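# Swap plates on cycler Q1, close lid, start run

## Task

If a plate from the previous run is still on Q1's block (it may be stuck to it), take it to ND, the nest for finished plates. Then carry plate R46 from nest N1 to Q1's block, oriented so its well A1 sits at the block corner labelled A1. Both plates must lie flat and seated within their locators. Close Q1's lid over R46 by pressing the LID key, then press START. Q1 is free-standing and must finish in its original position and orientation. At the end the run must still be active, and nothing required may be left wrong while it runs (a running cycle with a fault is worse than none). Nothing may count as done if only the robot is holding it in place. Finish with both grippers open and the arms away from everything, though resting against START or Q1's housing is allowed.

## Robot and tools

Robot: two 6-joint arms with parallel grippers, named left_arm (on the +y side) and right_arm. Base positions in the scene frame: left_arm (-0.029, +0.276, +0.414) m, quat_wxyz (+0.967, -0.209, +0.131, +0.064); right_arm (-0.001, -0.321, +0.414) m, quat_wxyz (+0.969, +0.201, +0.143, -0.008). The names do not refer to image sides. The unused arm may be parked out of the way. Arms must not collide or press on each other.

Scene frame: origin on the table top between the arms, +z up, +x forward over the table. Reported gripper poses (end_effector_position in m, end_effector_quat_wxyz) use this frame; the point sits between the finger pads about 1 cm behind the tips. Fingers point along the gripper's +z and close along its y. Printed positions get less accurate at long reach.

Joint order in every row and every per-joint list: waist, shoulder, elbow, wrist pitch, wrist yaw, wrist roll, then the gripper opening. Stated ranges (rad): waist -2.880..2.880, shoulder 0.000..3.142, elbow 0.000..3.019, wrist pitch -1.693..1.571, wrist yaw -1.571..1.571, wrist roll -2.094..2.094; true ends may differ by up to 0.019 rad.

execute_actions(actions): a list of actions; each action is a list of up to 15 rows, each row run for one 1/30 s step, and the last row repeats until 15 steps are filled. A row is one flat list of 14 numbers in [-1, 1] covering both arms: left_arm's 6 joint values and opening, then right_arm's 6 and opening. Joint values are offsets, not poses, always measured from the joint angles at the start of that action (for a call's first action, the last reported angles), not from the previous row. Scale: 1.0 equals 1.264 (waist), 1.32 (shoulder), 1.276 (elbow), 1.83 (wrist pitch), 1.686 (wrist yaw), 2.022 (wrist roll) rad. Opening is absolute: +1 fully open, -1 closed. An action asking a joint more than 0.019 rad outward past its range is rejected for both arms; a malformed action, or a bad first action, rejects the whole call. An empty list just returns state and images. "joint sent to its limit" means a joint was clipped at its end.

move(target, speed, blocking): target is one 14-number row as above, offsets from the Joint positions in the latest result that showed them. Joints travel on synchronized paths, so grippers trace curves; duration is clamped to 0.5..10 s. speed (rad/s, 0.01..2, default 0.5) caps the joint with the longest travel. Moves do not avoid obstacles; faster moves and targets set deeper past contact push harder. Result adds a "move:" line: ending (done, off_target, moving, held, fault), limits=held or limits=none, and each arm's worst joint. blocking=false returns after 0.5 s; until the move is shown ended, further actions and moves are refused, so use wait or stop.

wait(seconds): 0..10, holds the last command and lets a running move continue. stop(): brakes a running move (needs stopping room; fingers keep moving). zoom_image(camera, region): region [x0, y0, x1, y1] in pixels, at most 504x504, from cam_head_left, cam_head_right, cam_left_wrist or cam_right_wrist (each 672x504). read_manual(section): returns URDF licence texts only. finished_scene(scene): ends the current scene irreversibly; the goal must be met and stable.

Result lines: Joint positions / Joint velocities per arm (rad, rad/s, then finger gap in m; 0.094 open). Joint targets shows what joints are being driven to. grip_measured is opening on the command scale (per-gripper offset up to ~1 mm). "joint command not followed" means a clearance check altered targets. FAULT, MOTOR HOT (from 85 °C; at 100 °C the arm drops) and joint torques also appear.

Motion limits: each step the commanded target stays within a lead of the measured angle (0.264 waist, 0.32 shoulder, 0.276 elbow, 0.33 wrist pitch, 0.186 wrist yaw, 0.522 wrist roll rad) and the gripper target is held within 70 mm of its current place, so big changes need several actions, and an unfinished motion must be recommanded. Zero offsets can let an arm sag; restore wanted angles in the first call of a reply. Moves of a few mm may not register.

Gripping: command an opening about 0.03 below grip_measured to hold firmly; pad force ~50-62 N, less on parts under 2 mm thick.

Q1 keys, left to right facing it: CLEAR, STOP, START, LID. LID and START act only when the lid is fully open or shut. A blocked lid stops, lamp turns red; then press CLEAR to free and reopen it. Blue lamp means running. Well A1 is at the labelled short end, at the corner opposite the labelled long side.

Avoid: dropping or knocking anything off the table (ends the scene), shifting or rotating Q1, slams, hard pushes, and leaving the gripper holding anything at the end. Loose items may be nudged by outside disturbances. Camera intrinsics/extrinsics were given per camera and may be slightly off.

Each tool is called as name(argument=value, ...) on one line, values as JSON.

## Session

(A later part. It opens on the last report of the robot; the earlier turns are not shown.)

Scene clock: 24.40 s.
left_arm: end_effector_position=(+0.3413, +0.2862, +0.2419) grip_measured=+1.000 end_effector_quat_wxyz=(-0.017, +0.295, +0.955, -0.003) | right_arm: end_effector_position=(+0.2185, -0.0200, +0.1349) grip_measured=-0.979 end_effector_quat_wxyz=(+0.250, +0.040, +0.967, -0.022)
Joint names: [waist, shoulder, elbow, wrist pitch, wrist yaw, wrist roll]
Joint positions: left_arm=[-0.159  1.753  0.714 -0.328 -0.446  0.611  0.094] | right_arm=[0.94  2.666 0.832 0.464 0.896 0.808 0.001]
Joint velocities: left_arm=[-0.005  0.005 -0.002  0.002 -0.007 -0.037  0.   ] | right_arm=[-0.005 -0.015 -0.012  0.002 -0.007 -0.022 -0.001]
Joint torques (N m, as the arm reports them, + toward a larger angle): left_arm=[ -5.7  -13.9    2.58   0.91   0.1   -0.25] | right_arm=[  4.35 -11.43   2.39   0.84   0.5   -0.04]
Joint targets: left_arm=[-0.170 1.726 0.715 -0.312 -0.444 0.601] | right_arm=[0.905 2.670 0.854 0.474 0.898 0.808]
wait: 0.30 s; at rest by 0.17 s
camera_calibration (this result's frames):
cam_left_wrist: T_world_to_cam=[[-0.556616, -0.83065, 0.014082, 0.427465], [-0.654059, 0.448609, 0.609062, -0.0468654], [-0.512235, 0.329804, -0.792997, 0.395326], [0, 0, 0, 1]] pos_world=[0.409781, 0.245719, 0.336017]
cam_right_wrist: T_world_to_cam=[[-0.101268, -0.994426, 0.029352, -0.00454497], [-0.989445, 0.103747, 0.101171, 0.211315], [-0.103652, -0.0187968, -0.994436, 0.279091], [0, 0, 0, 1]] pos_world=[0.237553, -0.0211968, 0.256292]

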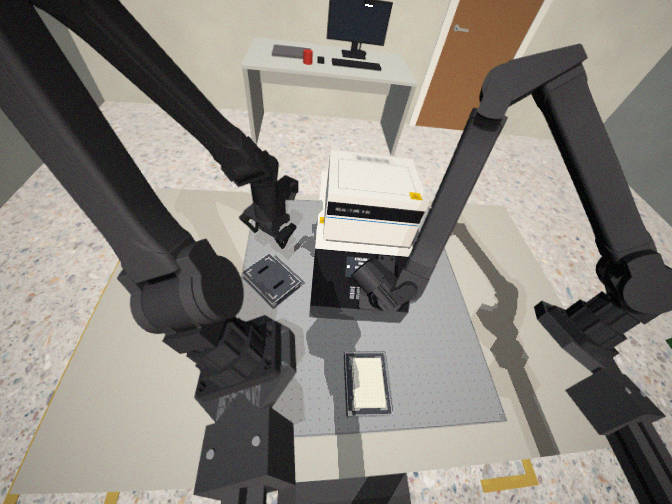

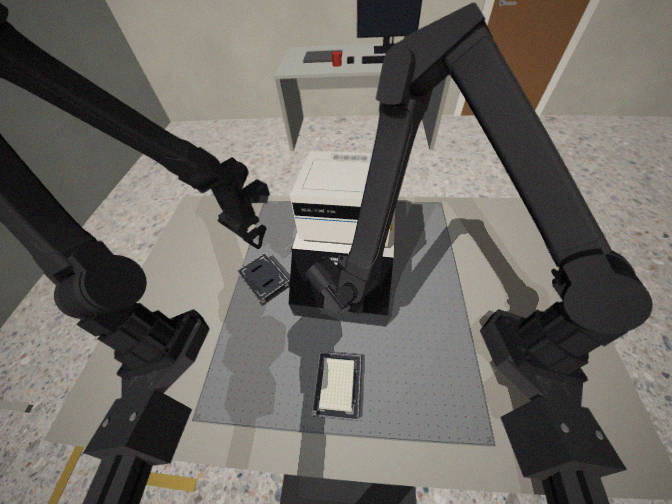

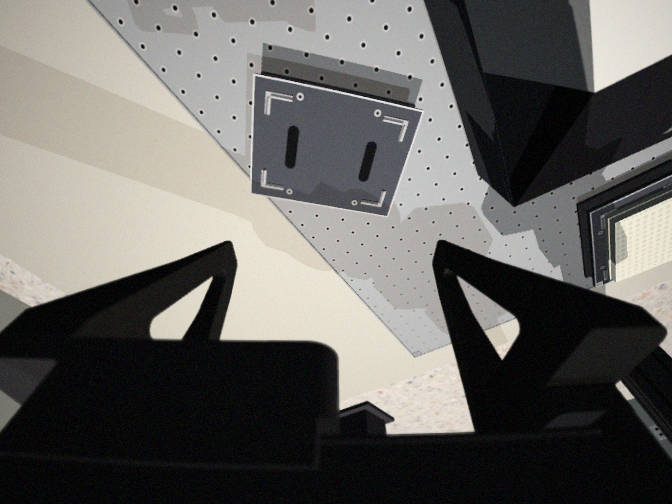

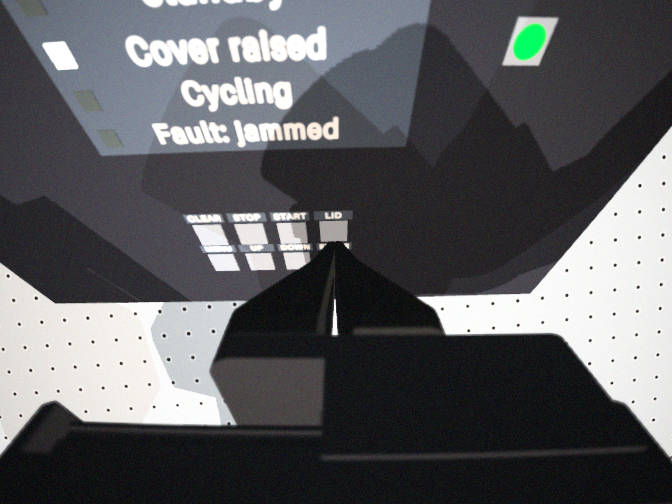

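move(target=[-0.0087,-0.0205,0.001,0.0087,0.001,-0.005,1, 0.11,-0.125,-0.065,-0.11,0.012,0,-1], speed=0.4)

Scene clock: 25.90 s.
left_arm: end_effector_position=(+0.3413, +0.2862, +0.2419) grip_measured=+1.000 end_effector_quat_wxyz=(-0.017, +0.295, +0.955, -0.003) | right_arm: end_effector_position=(+0.2040, -0.0176, +0.1952) grip_measured=-0.979 end_effector_quat_wxyz=(+0.258, -0.042, +0.965, -0.030)
Joint names: [waist, shoulder, elbow, wrist pitch, wrist yaw, wrist roll]
Joint positions: left_arm=[-0.159  1.753  0.714 -0.328 -0.446  0.611  0.094] | right_arm=[1.068 2.512 0.754 0.28  0.913 0.808 0.001]
Joint velocities: left_arm=[-0.005 -0.015  0.002 -0.007  0.007  0.007  0.   ] | right_arm=[-0.015  0.005 -0.002 -0.002  0.007  0.081 -0.   ]
Joint torques (N m, as the arm reports them, + toward a larger angle): left_arm=[ -5.73 -13.97   2.59   0.92   0.09  -0.26] | right_arm=[  8.18 -12.49   1.03  -0.1    0.56  -0.04]
Joint targets: left_arm=[-0.170 1.726 0.715 -0.312 -0.444 0.601] | right_arm=[1.079 2.501 0.749 0.262 0.916 0.808]
move: off_target (left_arm); limits=none; left_arm: farthest joint: the shoulder, 0.027 radians from its target (0.027 radians at the start); right_arm: farthest joint: the wrist pitch, 0.017 radians from its target (0.201 radians at the start)
camera_calibration (this result's frames):
cam_left_wrist: T_world_to_cam=[[-0.556616, -0.83065, 0.014082, 0.427465], [-0.654059, 0.448609, 0.609062, -0.0468654], [-0.512235, 0.329804, -0.792997, 0.395326], [0, 0, 0, 1]] pos_world=[0.409781, 0.245719, 0.336017]
cam_right_wrist: T_world_to_cam=[[0.0523015, -0.994768, 0.0877596, -0.048097], [-0.995274, -0.0447245, 0.0861886, 0.192204], [-0.0818126, -0.0918527, -0.992406, 0.331457], [0, 0, 0, 1]] pos_world=[0.220928, -0.00880385, 0.316595]

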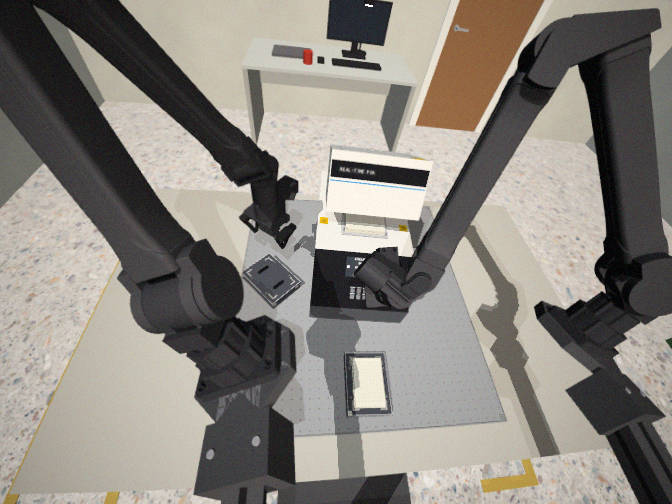

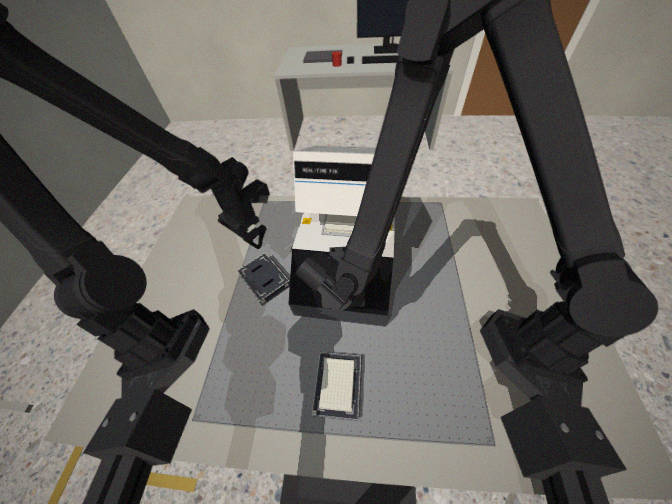

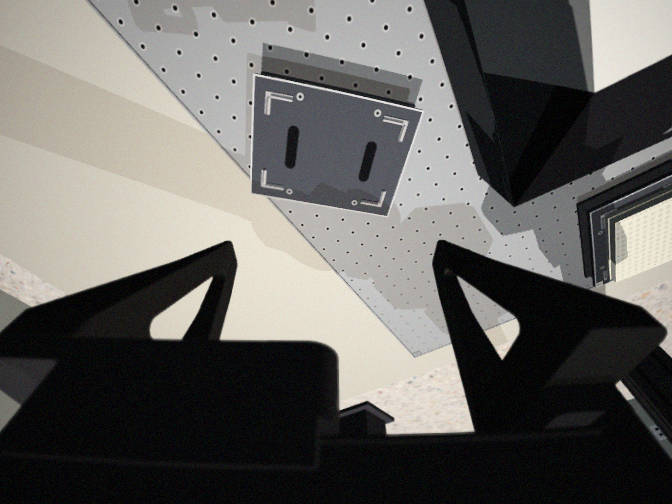

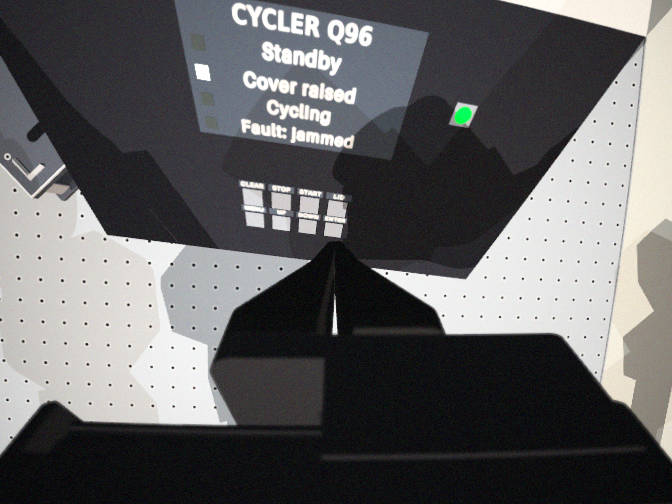

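There's an old plate on the block. I'll let the lid finish opening.

wait(seconds=3)

zoom_image(camera="cam_head_left", region=[305, 170, 425, 260])

zoom_image(camera="cam_head_right", region=[285, 170, 405, 260])

Scene clock: 29.07 s.
left_arm: end_effector_position=(+0.3413, +0.2862, +0.2419) grip_measured=+1.000 end_effector_quat_wxyz=(-0.017, +0.295, +0.955, -0.003) | right_arm: end_effector_position=(+0.2040, -0.0176, +0.1952) grip_measured=-0.979 end_effector_quat_wxyz=(+0.258, -0.042, +0.965, -0.030)
Joint names: [waist, shoulder, elbow, wrist pitch, wrist yaw, wrist roll]
Joint positions: left_arm=[-0.159  1.753  0.714 -0.328 -0.446  0.611  0.094] | right_arm=[1.068 2.512 0.754 0.28  0.913 0.808 0.001]
Joint velocities: left_arm=[-0.005 -0.015 -0.022 -0.002 -0.037 -0.022  0.   ] | right_arm=[ 0.005 -0.015  0.002 -0.002  0.022  0.037 -0.001]
Joint torques (N m, as the arm reports them, + toward a larger angle): left_arm=[ -5.72 -13.94   2.59   0.94   0.09  -0.25] | right_arm=[  8.2  -12.26   0.99  -0.1    0.56  -0.04]
Joint targets: left_arm=[-0.170 1.726 0.715 -0.312 -0.444 0.601] | right_arm=[1.079 2.501 0.749 0.262 0.916 0.808]
wait: 3.00 s; at rest from the start
camera_calibration (this result's frames):
cam_left_wrist: T_world_to_cam=[[-0.556616, -0.83065, 0.014082, 0.427465], [-0.654059, 0.448609, 0.609062, -0.0468654], [-0.512235, 0.329804, -0.792997, 0.395326], [0, 0, 0, 1]] pos_world=[0.409781, 0.245719, 0.336017]
cam_right_wrist: T_world_to_cam=[[0.0523015, -0.994768, 0.0877596, -0.048097], [-0.995274, -0.0447245, 0.0861886, 0.192204], [-0.0818126, -0.0918527, -0.992406, 0.331457], [0, 0, 0, 1]] pos_world=[0.220928, -0.00880385, 0.316595]

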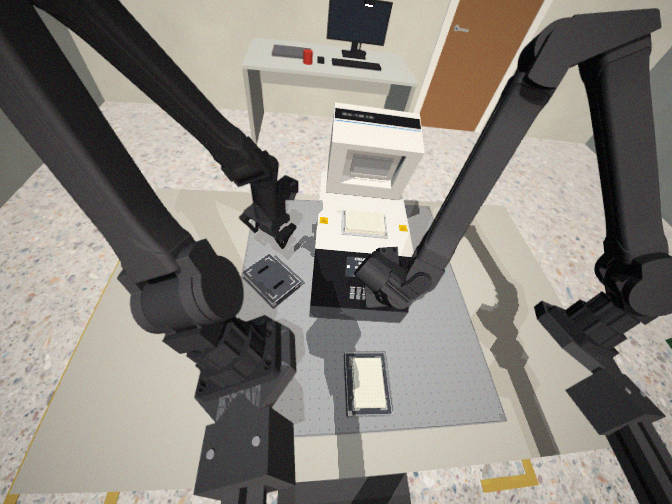

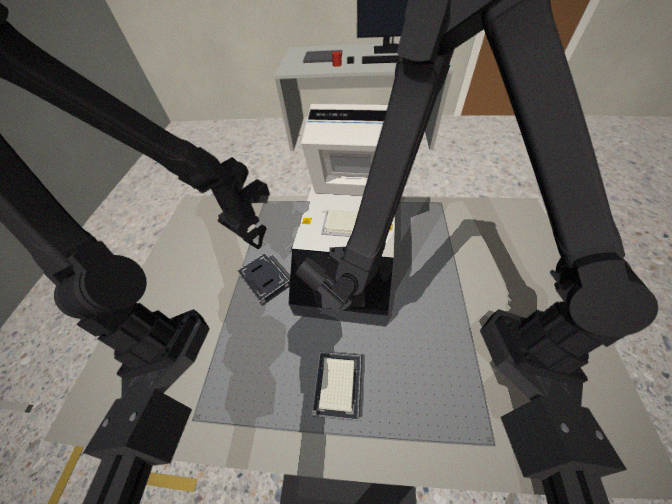

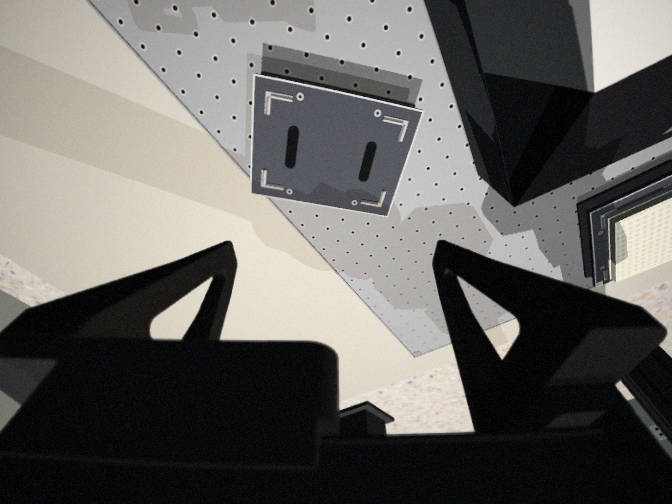

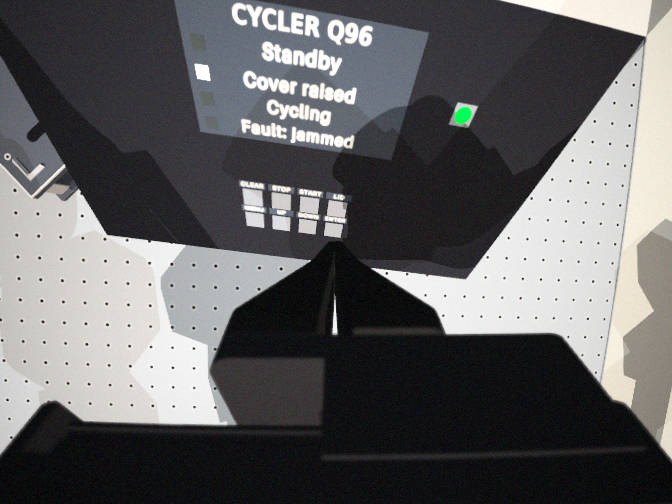

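Region (305, 170, 425, 260) of cam_head_left's 672x504 image, scaled by 4.200, with more detail than that image has; it fills the top 378 rows of this view, and the rest is white.

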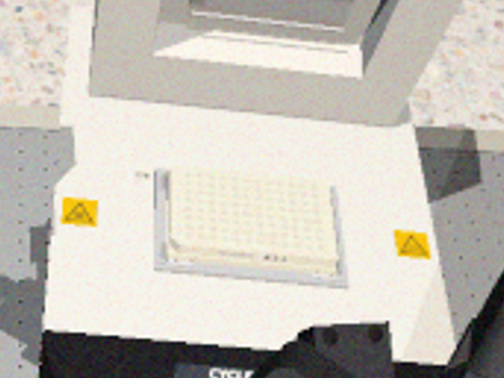

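Region (285, 170, 405, 260) of cam_head_right's 672x504 image, scaled by 4.200, with more detail than that image has; it fills the top 378 rows of this view, and the rest is white.

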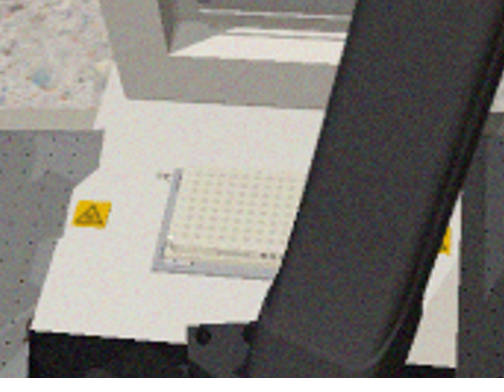

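move(target=[-0.4541,0.3258,0.4945,-0.2459,-0.0314,0.225,1, 0.299,0.1523,0.0854,-0.2148,-0.3446,-0.99,1], speed=1.3)

Scene clock: 34.27 s.
left_arm: end_effector_position=(+0.4263, -0.0042, +0.3088) grip_measured=+1.000 end_effector_quat_wxyz=(+0.003, +0.741, +0.672, +0.002) | right_arm: end_effector_position=(-0.0046, -0.0032, +0.1499) grip_measured=+1.000 end_effector_quat_wxyz=(+0.003, +0.972, -0.236, -0.001)
Joint names: [waist, shoulder, elbow, wrist pitch, wrist yaw, wrist roll]
Joint positions: left_arm=[-0.735  2.163  1.305 -0.763 -0.497  1.055  0.094] | right_arm=[ 1.433  2.707  0.851 -0.096  0.335 -1.184  0.094]
Joint velocities: left_arm=[-0.005  0.005  0.002  0.012  0.022 -0.037  0.   ] | right_arm=[ 0.015 -0.005 -0.017 -0.002 -0.066 -0.022  0.   ]
Joint torques (N m, as the arm reports them, + toward a larger angle): left_arm=[ -7.46 -14.75   8.31  -0.22  -0.05  -0.07] | right_arm=[  6.44 -11.79   2.55  -0.47  -0.15  -0.11]
Joint targets: left_arm=[-0.733 2.183 1.345 -0.778 -0.499 1.066] | right_arm=[1.446 2.713 0.863 -0.113 0.332 -1.194]
move: off_target (left_arm); limits=none; left_arm: farthest joint: the elbow, 0.040 radians from its target (0.631 radians at the start); right_arm: farthest joint: the wrist pitch, 0.017 radians from its target (0.393 radians at the start)
camera_calibration (this result's frames):
cam_left_wrist: T_world_to_cam=[[-0.996062, 0.0883076, -0.00791437, 0.430614], [0.0671762, 0.809931, 0.582665, -0.199599], [0.0578639, 0.579839, -0.812674, 0.351689], [0, 0, 0, 1]] pos_world=[0.421977, -0.0802877, 0.405516]
cam_right_wrist: T_world_to_cam=[[0.464332, 0.885637, 0.00651338, 0.00122988], [0.72528, -0.384458, 0.571105, -0.0767854], [0.508296, -0.260458, -0.820851, 0.247245], [0, 0, 0, 1]] pos_world=[-0.0705535, 0.0337869, 0.246796]

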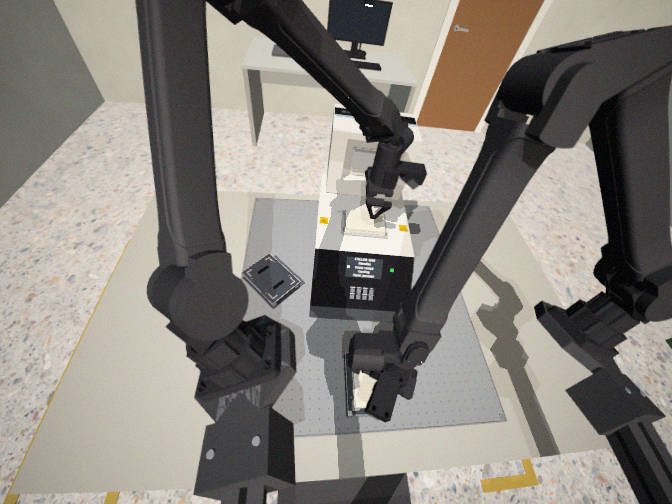

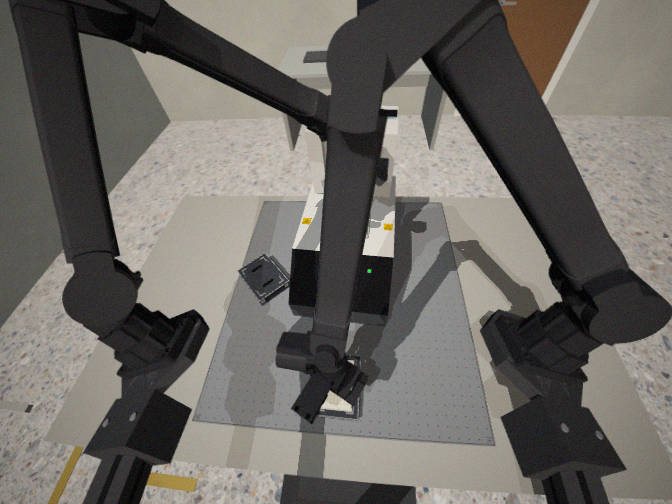

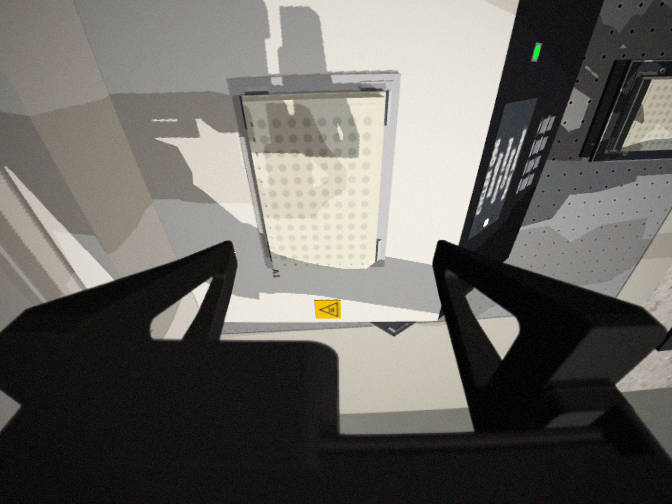

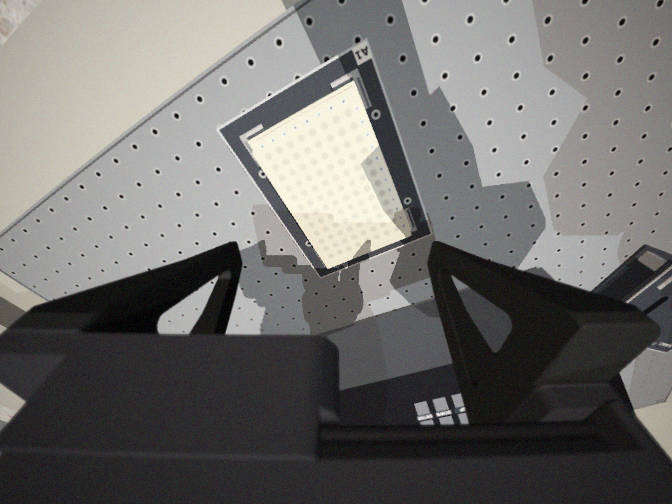

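zoom_image(camera="cam_left_wrist", region=[210, 60, 450, 290])

zoom_image(camera="cam_right_wrist", region=[205, 30, 455, 285])

Region (210, 60, 450, 290) of cam_left_wrist's 672x504 image, scaled by 2.100, with more detail than that image has; it fills the top 483 rows of this view, and the rest is white.

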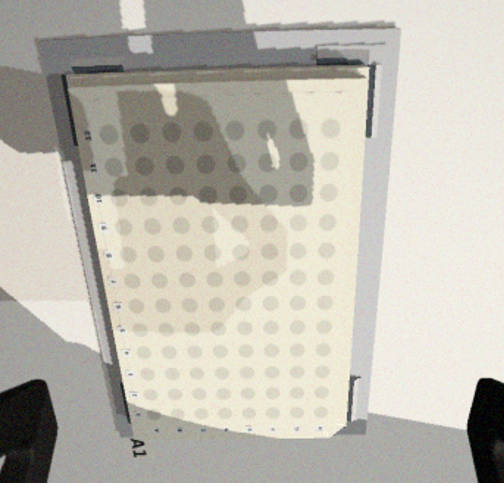

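Region (205, 30, 455, 285) of cam_right_wrist's 672x504 image, scaled by 1.976, with more detail than that image has; it fills the left 494 columns of this view, and the rest is white.

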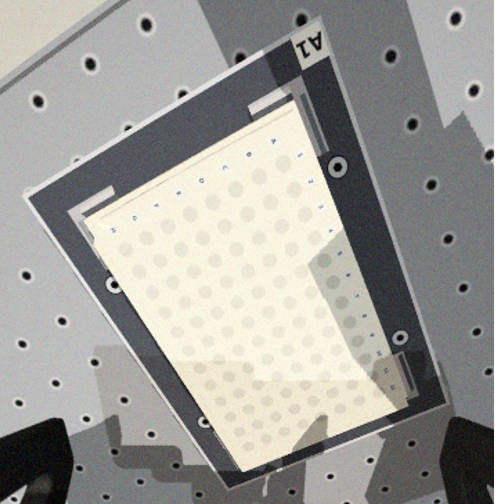

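move(target=[0.0593,0.0886,0.0525,0.0634,-0.001,0.0247,1, -0.1028,0.1527,0.0784,0.0973,0.0279,-0.2829,1], speed=0.6)

Scene clock: 40.10 s.
left_arm: end_effector_position=(+0.4414, +0.0016, +0.2540) grip_measured=+1.000 end_effector_quat_wxyz=(+0.002, +0.727, +0.687, +0.000) | right_arm: end_effector_position=(+0.0006, -0.0004, +0.0768) grip_measured=+1.000 end_effector_quat_wxyz=(-0.002, +1.000, -0.018, +0.001)
Joint names: [waist, shoulder, elbow, wrist pitch, wrist yaw, wrist roll]
Joint positions: left_arm=[-0.665  2.258  1.335 -0.664 -0.497  1.093  0.094] | right_arm=[ 1.314  2.905  0.945  0.062  0.379 -1.746  0.094]
Joint velocities: left_arm=[-0.015 -0.015 -0.002 -0.012  0.022  0.051  0.   ] | right_arm=[-0.015 -0.005  0.007  0.002  0.007  0.095  0.   ]
Joint torques (N m, as the arm reports them, + toward a larger angle): left_arm=[ -8.14 -15.43   7.57   0.98  -0.02  -0.07] | right_arm=[  4.6  -12.07   0.82   0.73   0.08  -0.13]
Joint targets: left_arm=[-0.660 2.280 1.372 -0.647 -0.498 1.105] | right_arm=[1.303 2.908 0.951 0.083 0.382 -1.756]
move: off_target (left_arm); limits=none; left_arm: farthest joint: the elbow, 0.037 radians from its target (0.067 radians at the start); right_arm: farthest joint: the wrist pitch, 0.020 radians from its target (0.178 radians at the start)
camera_calibration (this result's frames):
cam_left_wrist: T_world_to_cam=[[-0.998803, 0.0487285, -0.00413666, 0.445004], [0.0372201, 0.81232, 0.582023, -0.159947], [0.0317214, 0.581172, -0.813162, 0.314668], [0, 0, 0, 1]] pos_world=[0.440443, -0.0746328, 0.350809]
cam_right_wrist: T_world_to_cam=[[0.0443453, 0.998855, 0.0179475, -0.00377118], [0.818804, -0.0466326, 0.572176, -0.0376768], [0.572357, -0.0106778, -0.819935, 0.185362], [0, 0, 0, 1]] pos_world=[-0.0750762, 0.00398915, 0.17361]

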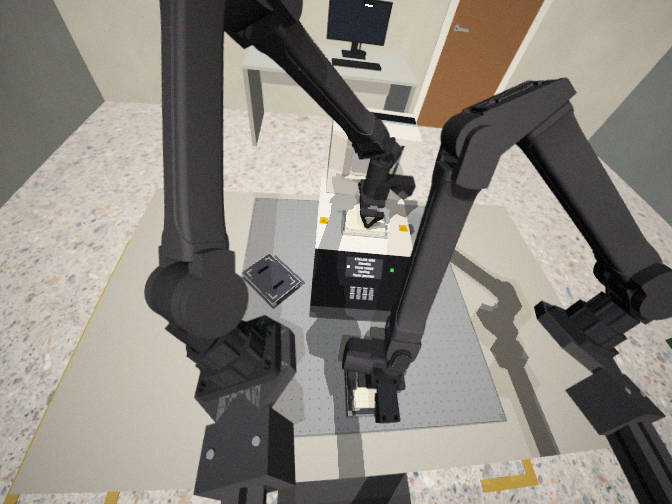

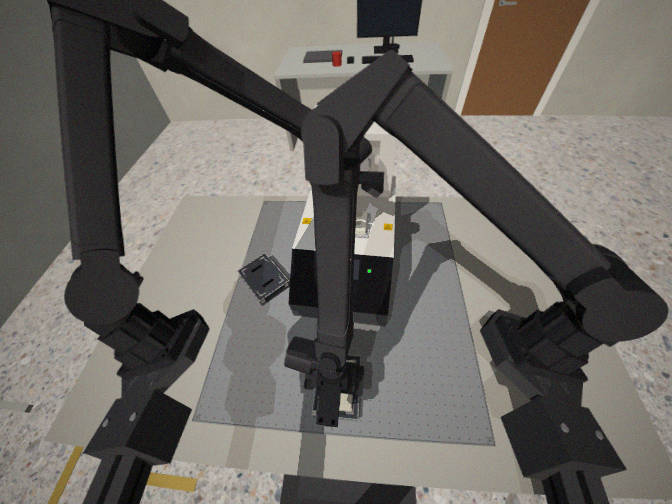

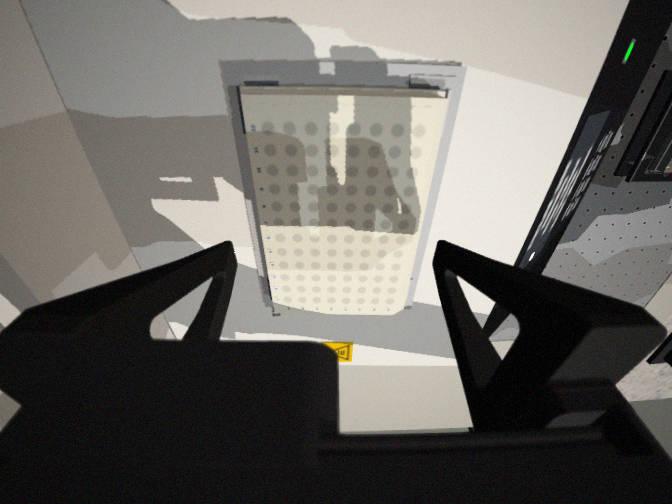

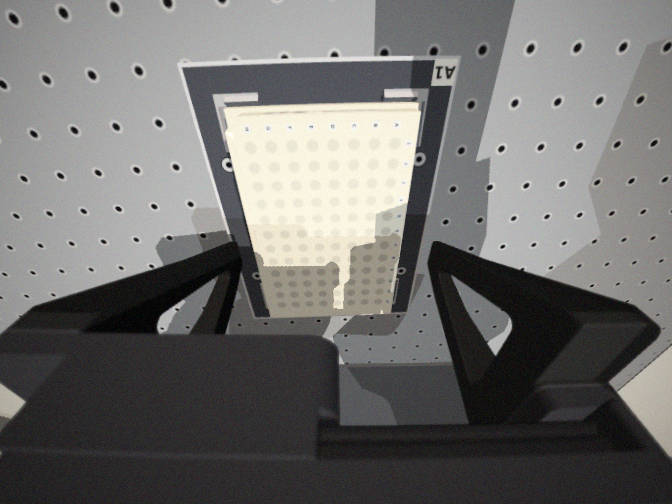

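zoom_image(camera="cam_left_wrist", region=[200, 50, 480, 330])

zoom_image(camera="cam_right_wrist", region=[190, 50, 470, 330])

Region (200, 50, 480, 330) of cam_left_wrist's 672x504 image, scaled by 1.800, with more detail than that image has.

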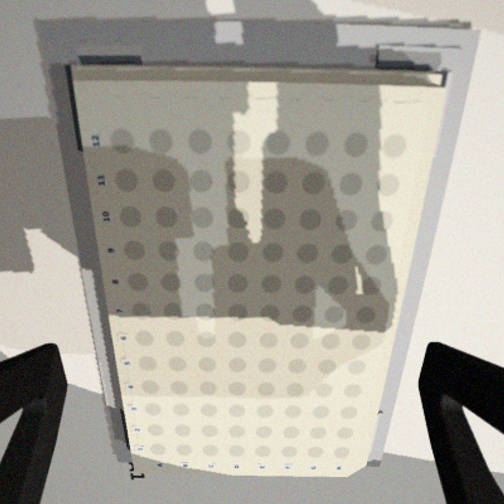

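Region (190, 50, 470, 330) of cam_right_wrist's 672x504 image, scaled by 1.800, with more detail than that image has.

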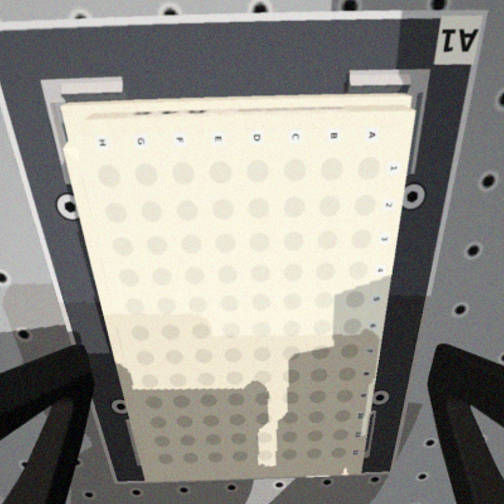

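move(target=[0.019,0.0508,0.0313,0.035,-0.001,0.0183,1, -0.0546,0.0477,0.0266,0.0377,0.0125,-0.045,1], speed=0.12)

Scene clock: 43.70 s.
left_arm: end_effector_position=(+0.4376, -0.0003, +0.2282) grip_measured=+1.000 end_effector_quat_wxyz=(-0.001, +0.730, +0.683, -0.001) | right_arm: end_effector_position=(+0.0056, -0.0024, +0.0542) grip_measured=+1.000 end_effector_quat_wxyz=(-0.003, +1.000, -0.008, +0.001)
Joint names: [waist, shoulder, elbow, wrist pitch, wrist yaw, wrist roll]
Joint positions: left_arm=[-0.648  2.306  1.34  -0.618 -0.497  1.118  0.094] | right_arm=[ 1.256  2.959  0.974  0.11   0.398 -1.827  0.094]
Joint velocities: left_arm=[ 0.005  0.005 -0.002 -0.007  0.007  0.022  0.   ] | right_arm=[ 0.005  0.005 -0.002  0.007  0.051 -0.007  0.   ]
Joint torques (N m, as the arm reports them, + toward a larger angle): left_arm=[ -8.   -15.75   7.08   1.01  -0.02  -0.08] | right_arm=[  4.68 -11.47   0.18   0.76   0.09  -0.14]
Joint targets: left_arm=[-0.641 2.325 1.375 -0.600 -0.498 1.130] | right_arm=[1.244 2.967 0.980 0.131 0.401 -1.837]
move: off_target (left_arm, right_arm); limits=none; left_arm: farthest joint: the elbow, 0.035 radians from its target (0.040 radians at the start); right_arm: farthest joint: the wrist pitch, 0.021 radians from its target (0.069 radians at the start)
camera_calibration (this result's frames):
cam_left_wrist: T_world_to_cam=[[-0.998332, 0.0577235, 0.00144851, 0.439762], [0.0476961, 0.810249, 0.584142, -0.148368], [0.0325451, 0.583236, -0.81165, 0.294148], [0, 0, 0, 1]] pos_world=[0.436531, -0.0767277, 0.324776]
cam_right_wrist: T_world_to_cam=[[0.0224925, 0.99958, 0.0182489, -0.00151615], [0.818956, -0.0288914, 0.573128, -0.0290336], [0.573415, 0.00205401, -0.819263, 0.163908], [0, 0, 0, 1]] pos_world=[-0.070176, 0.00034002, 0.150952]

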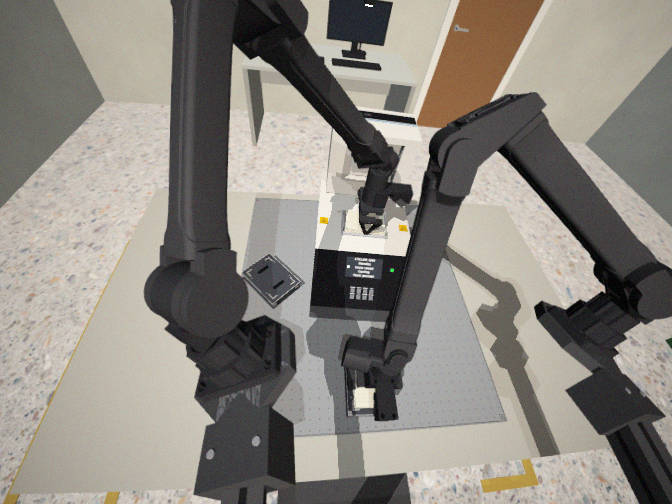

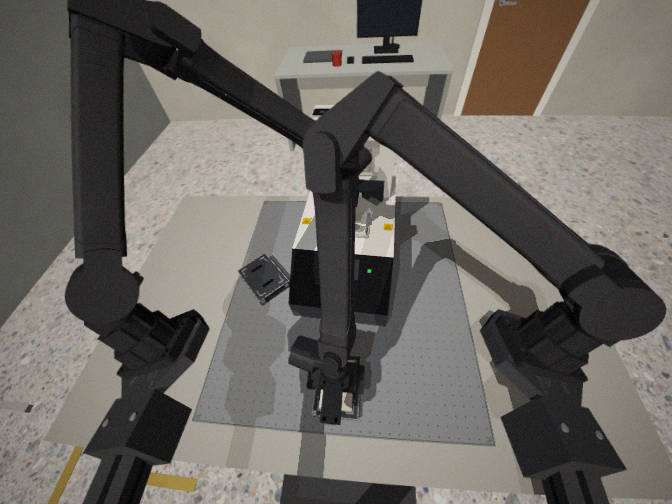

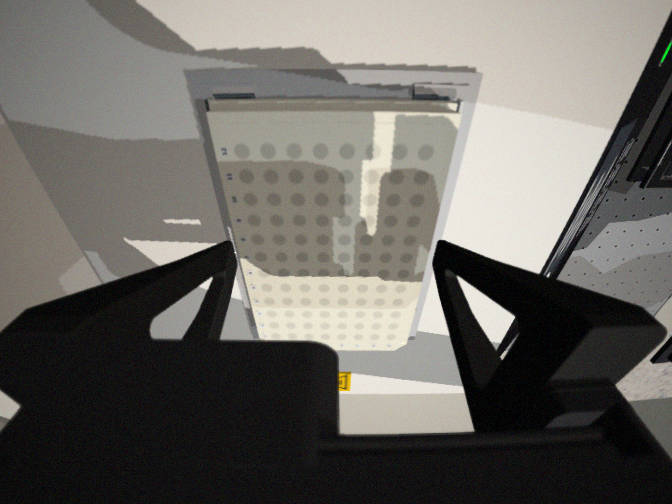

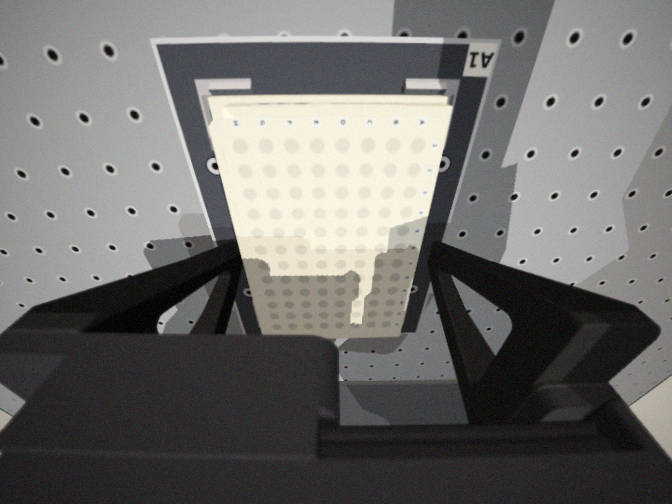

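zoom_image(camera="cam_left_wrist", region=[180, 60, 490, 360])

zoom_image(camera="cam_right_wrist", region=[180, 60, 490, 360])

Region (180, 60, 490, 360) of cam_left_wrist's 672x504 image, scaled by 1.626, with more detail than that image has; it fills the top 488 rows of this view, and the rest is white.

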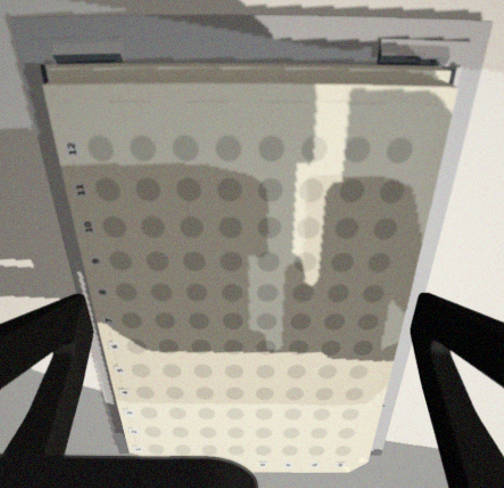

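Region (180, 60, 490, 360) of cam_right_wrist's 672x504 image, scaled by 1.626, with more detail than that image has; it fills the top 488 rows of this view, and the rest is white.

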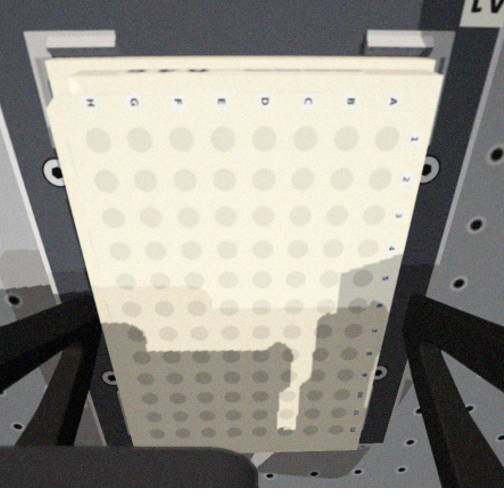

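execute_actions(actions=[[[0,0.0076,0.0235,0.0044,0,0,0.96, -0.005,0.007,0.003,0.0055,0,0,1],[0,0.0076,0.0235,0.0044,0,0,0.92, -0.005,0.0075,0.003,0.0055,0,0,1],[0,0.0076,0.0235,0.0044,0,0,0.89, -0.005,0.008,0.003,0.0055,0,0,1],[0,0.0076,0.0235,0.0044,0,0,0.86, -0.005,0.0085,0.003,0.0055,0,0,1],[0,0.0076,0.0235,0.0044,0,0,0.84, -0.005,0.009,0.003,0.0055,0,0,1],[0,0.0076,0.0235,0.0044,0,0,0.82, -0.005,0.0095,0.003,0.0055,0,0,1],[0,0.0076,0.0235,0.0044,0,0,0.805, -0.005,0.01,0.003,0.0055,0,0,1],[0,0.0076,0.0235,0.0044,0,0,0.79, -0.005,0.0105,0.003,0.0055,0,0,1],[0,0.0076,0.0235,0.0044,0,0,0.78, -0.005,0.011,0.003,0.0055,0,0,1],[0,0.0076,0.0235,0.0044,0,0,0.77, -0.005,0.0115,0.003,0.0055,0,0,1],[0,0.0076,0.0235,0.0044,0,0,0.76, -0.005,0.012,0.003,0.0055,0,0,1],[0,0.0076,0.0235,0.0044,0,0,0.75, -0.005,0.012,0.003,0.0055,0,0,1],[0,0.0076,0.0235,0.0044,0,0,0.74, -0.005,0.012,0.003,0.0055,0,0,1],[0,0.0076,0.0235,0.0044,0,0,0.73, -0.005,0.012,0.003,0.0055,0,0,1],[0,0.0076,0.0235,0.0044,0,0,0.72, -0.005,0.012,0.003,0.0055,0,0,1]]])

Scene clock: 45.20 s.
left_arm: end_effector_position=(+0.4378, -0.0003, +0.2283) grip_measured=+0.734 end_effector_quat_wxyz=(-0.000, +0.730, +0.683, -0.001) | right_arm: end_effector_position=(+0.0042, -0.0049, +0.0525) grip_measured=+1.000 end_effector_quat_wxyz=(-0.000, +1.000, -0.006, +0.001)
Joint names: [waist, shoulder, elbow, wrist pitch, wrist yaw, wrist roll]
Joint positions: left_arm=[-0.648  2.306  1.34  -0.618 -0.497  1.119  0.081] | right_arm=[ 1.256  2.965  0.974  0.11   0.398 -1.827  0.094]
Joint velocities: left_arm=[ 0.005 -0.015 -0.002 -0.027 -0.007 -0.022 -0.007] | right_arm=[-0.015  0.015 -0.017  0.007 -0.037 -0.051  0.   ]
Joint torques (N m, as the arm reports them, + toward a larger angle): left_arm=[ -8.34 -16.38   6.63   0.64   0.08  -0.17] | right_arm=[  5.13 -11.06   0.03   0.39  -0.03  -0.03]
Joint targets: left_arm=[-0.648 2.316 1.370 -0.609 -0.497 1.118] | right_arm=[1.250 2.975 0.978 0.120 0.398 -1.827]
camera_calibration (this result's frames):
cam_left_wrist: T_world_to_cam=[[-0.99832, 0.0579227, 0.00114804, 0.440027], [0.0476874, 0.810337, 0.584021, -0.148335], [0.0328977, 0.583095, -0.811738, 0.294106], [0, 0, 0, 1]] pos_world=[0.436686, -0.0767779, 0.324863]
cam_right_wrist: T_world_to_cam=[[0.0199235, 0.999715, 0.0131316, 0.00136219], [0.819826, -0.0238534, 0.572115, -0.0268626], [0.572265, -0.000632948, -0.820068, 0.163367], [0, 0, 0, 1]] pos_world=[-0.0714935, -0.00189916, 0.149322]

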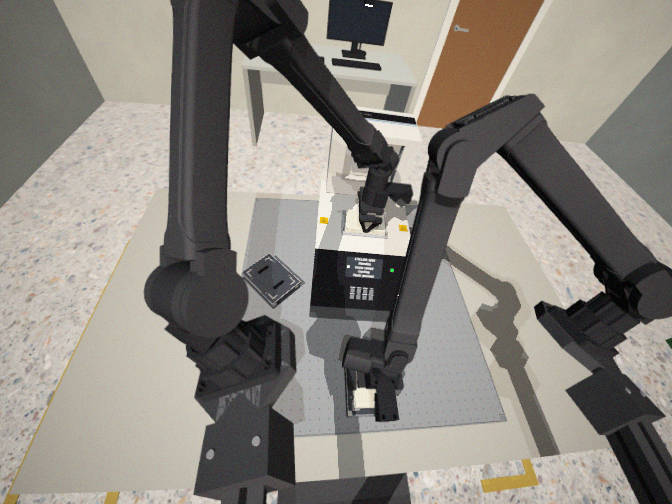

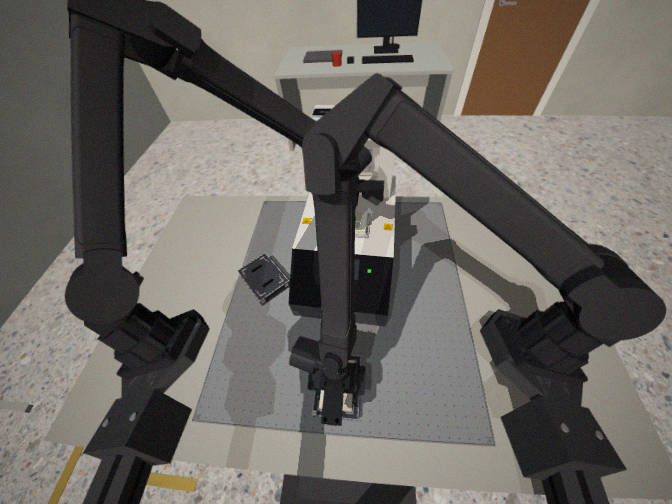

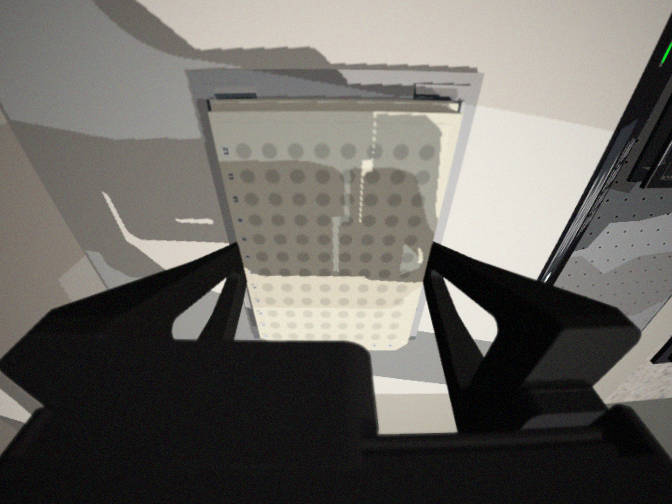

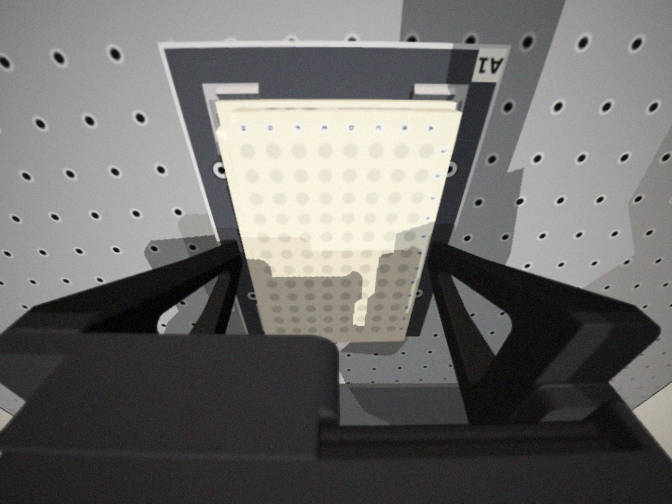

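execute_actions(actions=[[[0,0.0076,0.0235,0.0044,0,0,0.72, -0.004,0.002,0.003,0.0055,0,0,0.96],[0,0.0076,0.0235,0.0044,0,0,0.715, -0.004,0.002,0.003,0.0055,0,0,0.92],[0,0.0076,0.0235,0.0044,0,0,0.71, -0.004,0.002,0.003,0.0055,0,0,0.89],[0,0.0076,0.0235,0.0044,0,0,0.705, -0.004,0.002,0.003,0.0055,0,0,0.86],[0,0.0076,0.0235,0.0044,0,0,0.70, -0.004,0.002,0.003,0.0055,0,0,0.84],[0,0.0076,0.0235,0.0044,0,0,0.695, -0.004,0.002,0.003,0.0055,0,0,0.82],[0,0.0076,0.0235,0.0044,0,0,0.69, -0.004,0.002,0.003,0.0055,0,0,0.805],[0,0.0076,0.0235,0.0044,0,0,0.69, -0.004,0.002,0.003,0.0055,0,0,0.79],[0,0.0076,0.0235,0.0044,0,0,0.69, -0.004,0.002,0.003,0.0055,0,0,0.78],[0,0.0076,0.0235,0.0044,0,0,0.69, -0.004,0.002,0.003,0.0055,0,0,0.77],[0,0.0076,0.0235,0.0044,0,0,0.69, -0.004,0.002,0.003,0.0055,0,0,0.76],[0,0.0076,0.0235,0.0044,0,0,0.69, -0.004,0.002,0.003,0.0055,0,0,0.75],[0,0.0076,0.0235,0.0044,0,0,0.69, -0.004,0.002,0.003,0.0055,0,0,0.74],[0,0.0076,0.0235,0.0044,0,0,0.69, -0.004,0.002,0.003,0.0055,0,0,0.73],[0,0.0076,0.0235,0.0044,0,0,0.69, -0.004,0.002,0.003,0.0055,0,0,0.72]]])

Scene clock: 47.43 s.
left_arm: end_effector_position=(+0.4378, -0.0003, +0.2283) grip_measured=+0.716 end_effector_quat_wxyz=(-0.000, +0.730, +0.683, -0.001) | right_arm: end_effector_position=(+0.0041, -0.0050, +0.0523) grip_measured=+0.739 end_effector_quat_wxyz=(+0.000, +1.000, -0.006, +0.001)
Joint names: [waist, shoulder, elbow, wrist pitch, wrist yaw, wrist roll]
Joint positions: left_arm=[-0.648  2.306  1.34  -0.618 -0.497  1.119  0.081] | right_arm=[ 1.256  2.966  0.975  0.11   0.398 -1.827  0.082]
Joint velocities: left_arm=[ 0.005  0.005 -0.017  0.017 -0.051  0.007 -0.001] | right_arm=[-0.015 -0.015  0.002 -0.002  0.037 -0.051 -0.006]
Joint torques (N m, as the arm reports them, + toward a larger angle): left_arm=[ -8.35 -16.51   6.71   0.63   0.05  -0.17] | right_arm=[  5.43 -11.79  -0.03   0.32  -0.04  -0.04]
Joint targets: left_arm=[-0.648 2.316 1.370 -0.609 -0.497 1.119] | right_arm=[1.251 2.968 0.978 0.120 0.398 -1.827]
camera_calibration (this result's frames):
cam_left_wrist: T_world_to_cam=[[-0.99832, 0.0579227, 0.00114804, 0.440027], [0.0476874, 0.810337, 0.584021, -0.148335], [0.0328977, 0.583095, -0.811738, 0.294106], [0, 0, 0, 1]] pos_world=[0.436686, -0.0767779, 0.324863]
cam_right_wrist: T_world_to_cam=[[0.0197774, 0.999723, 0.0127906, 0.00149869], [0.819883, -0.0235385, 0.572047, -0.0266093], [0.572189, -0.000826837, -0.820121, 0.163247], [0, 0, 0, 1]] pos_world=[-0.0716214, -0.00198963, 0.149085]

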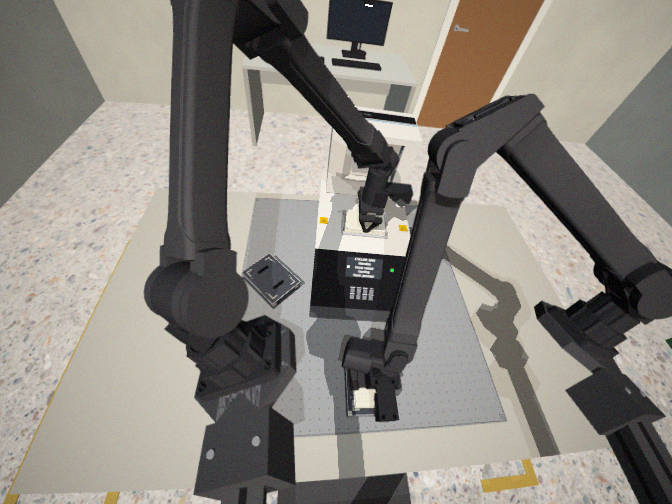

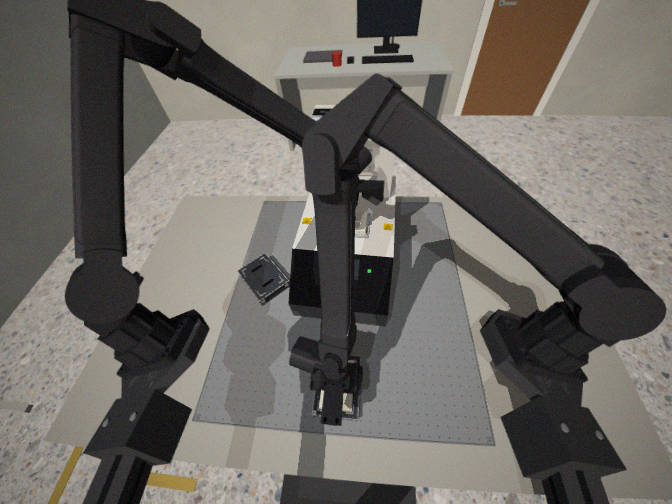

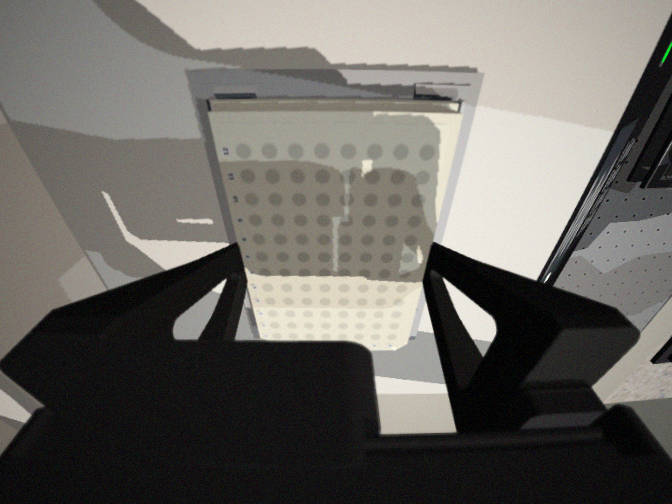

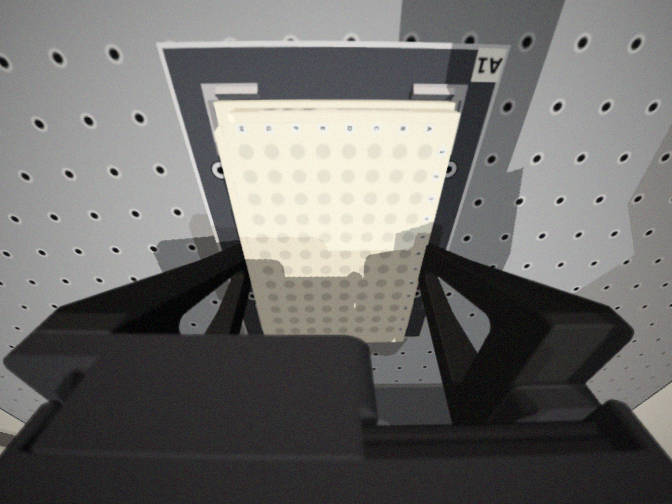

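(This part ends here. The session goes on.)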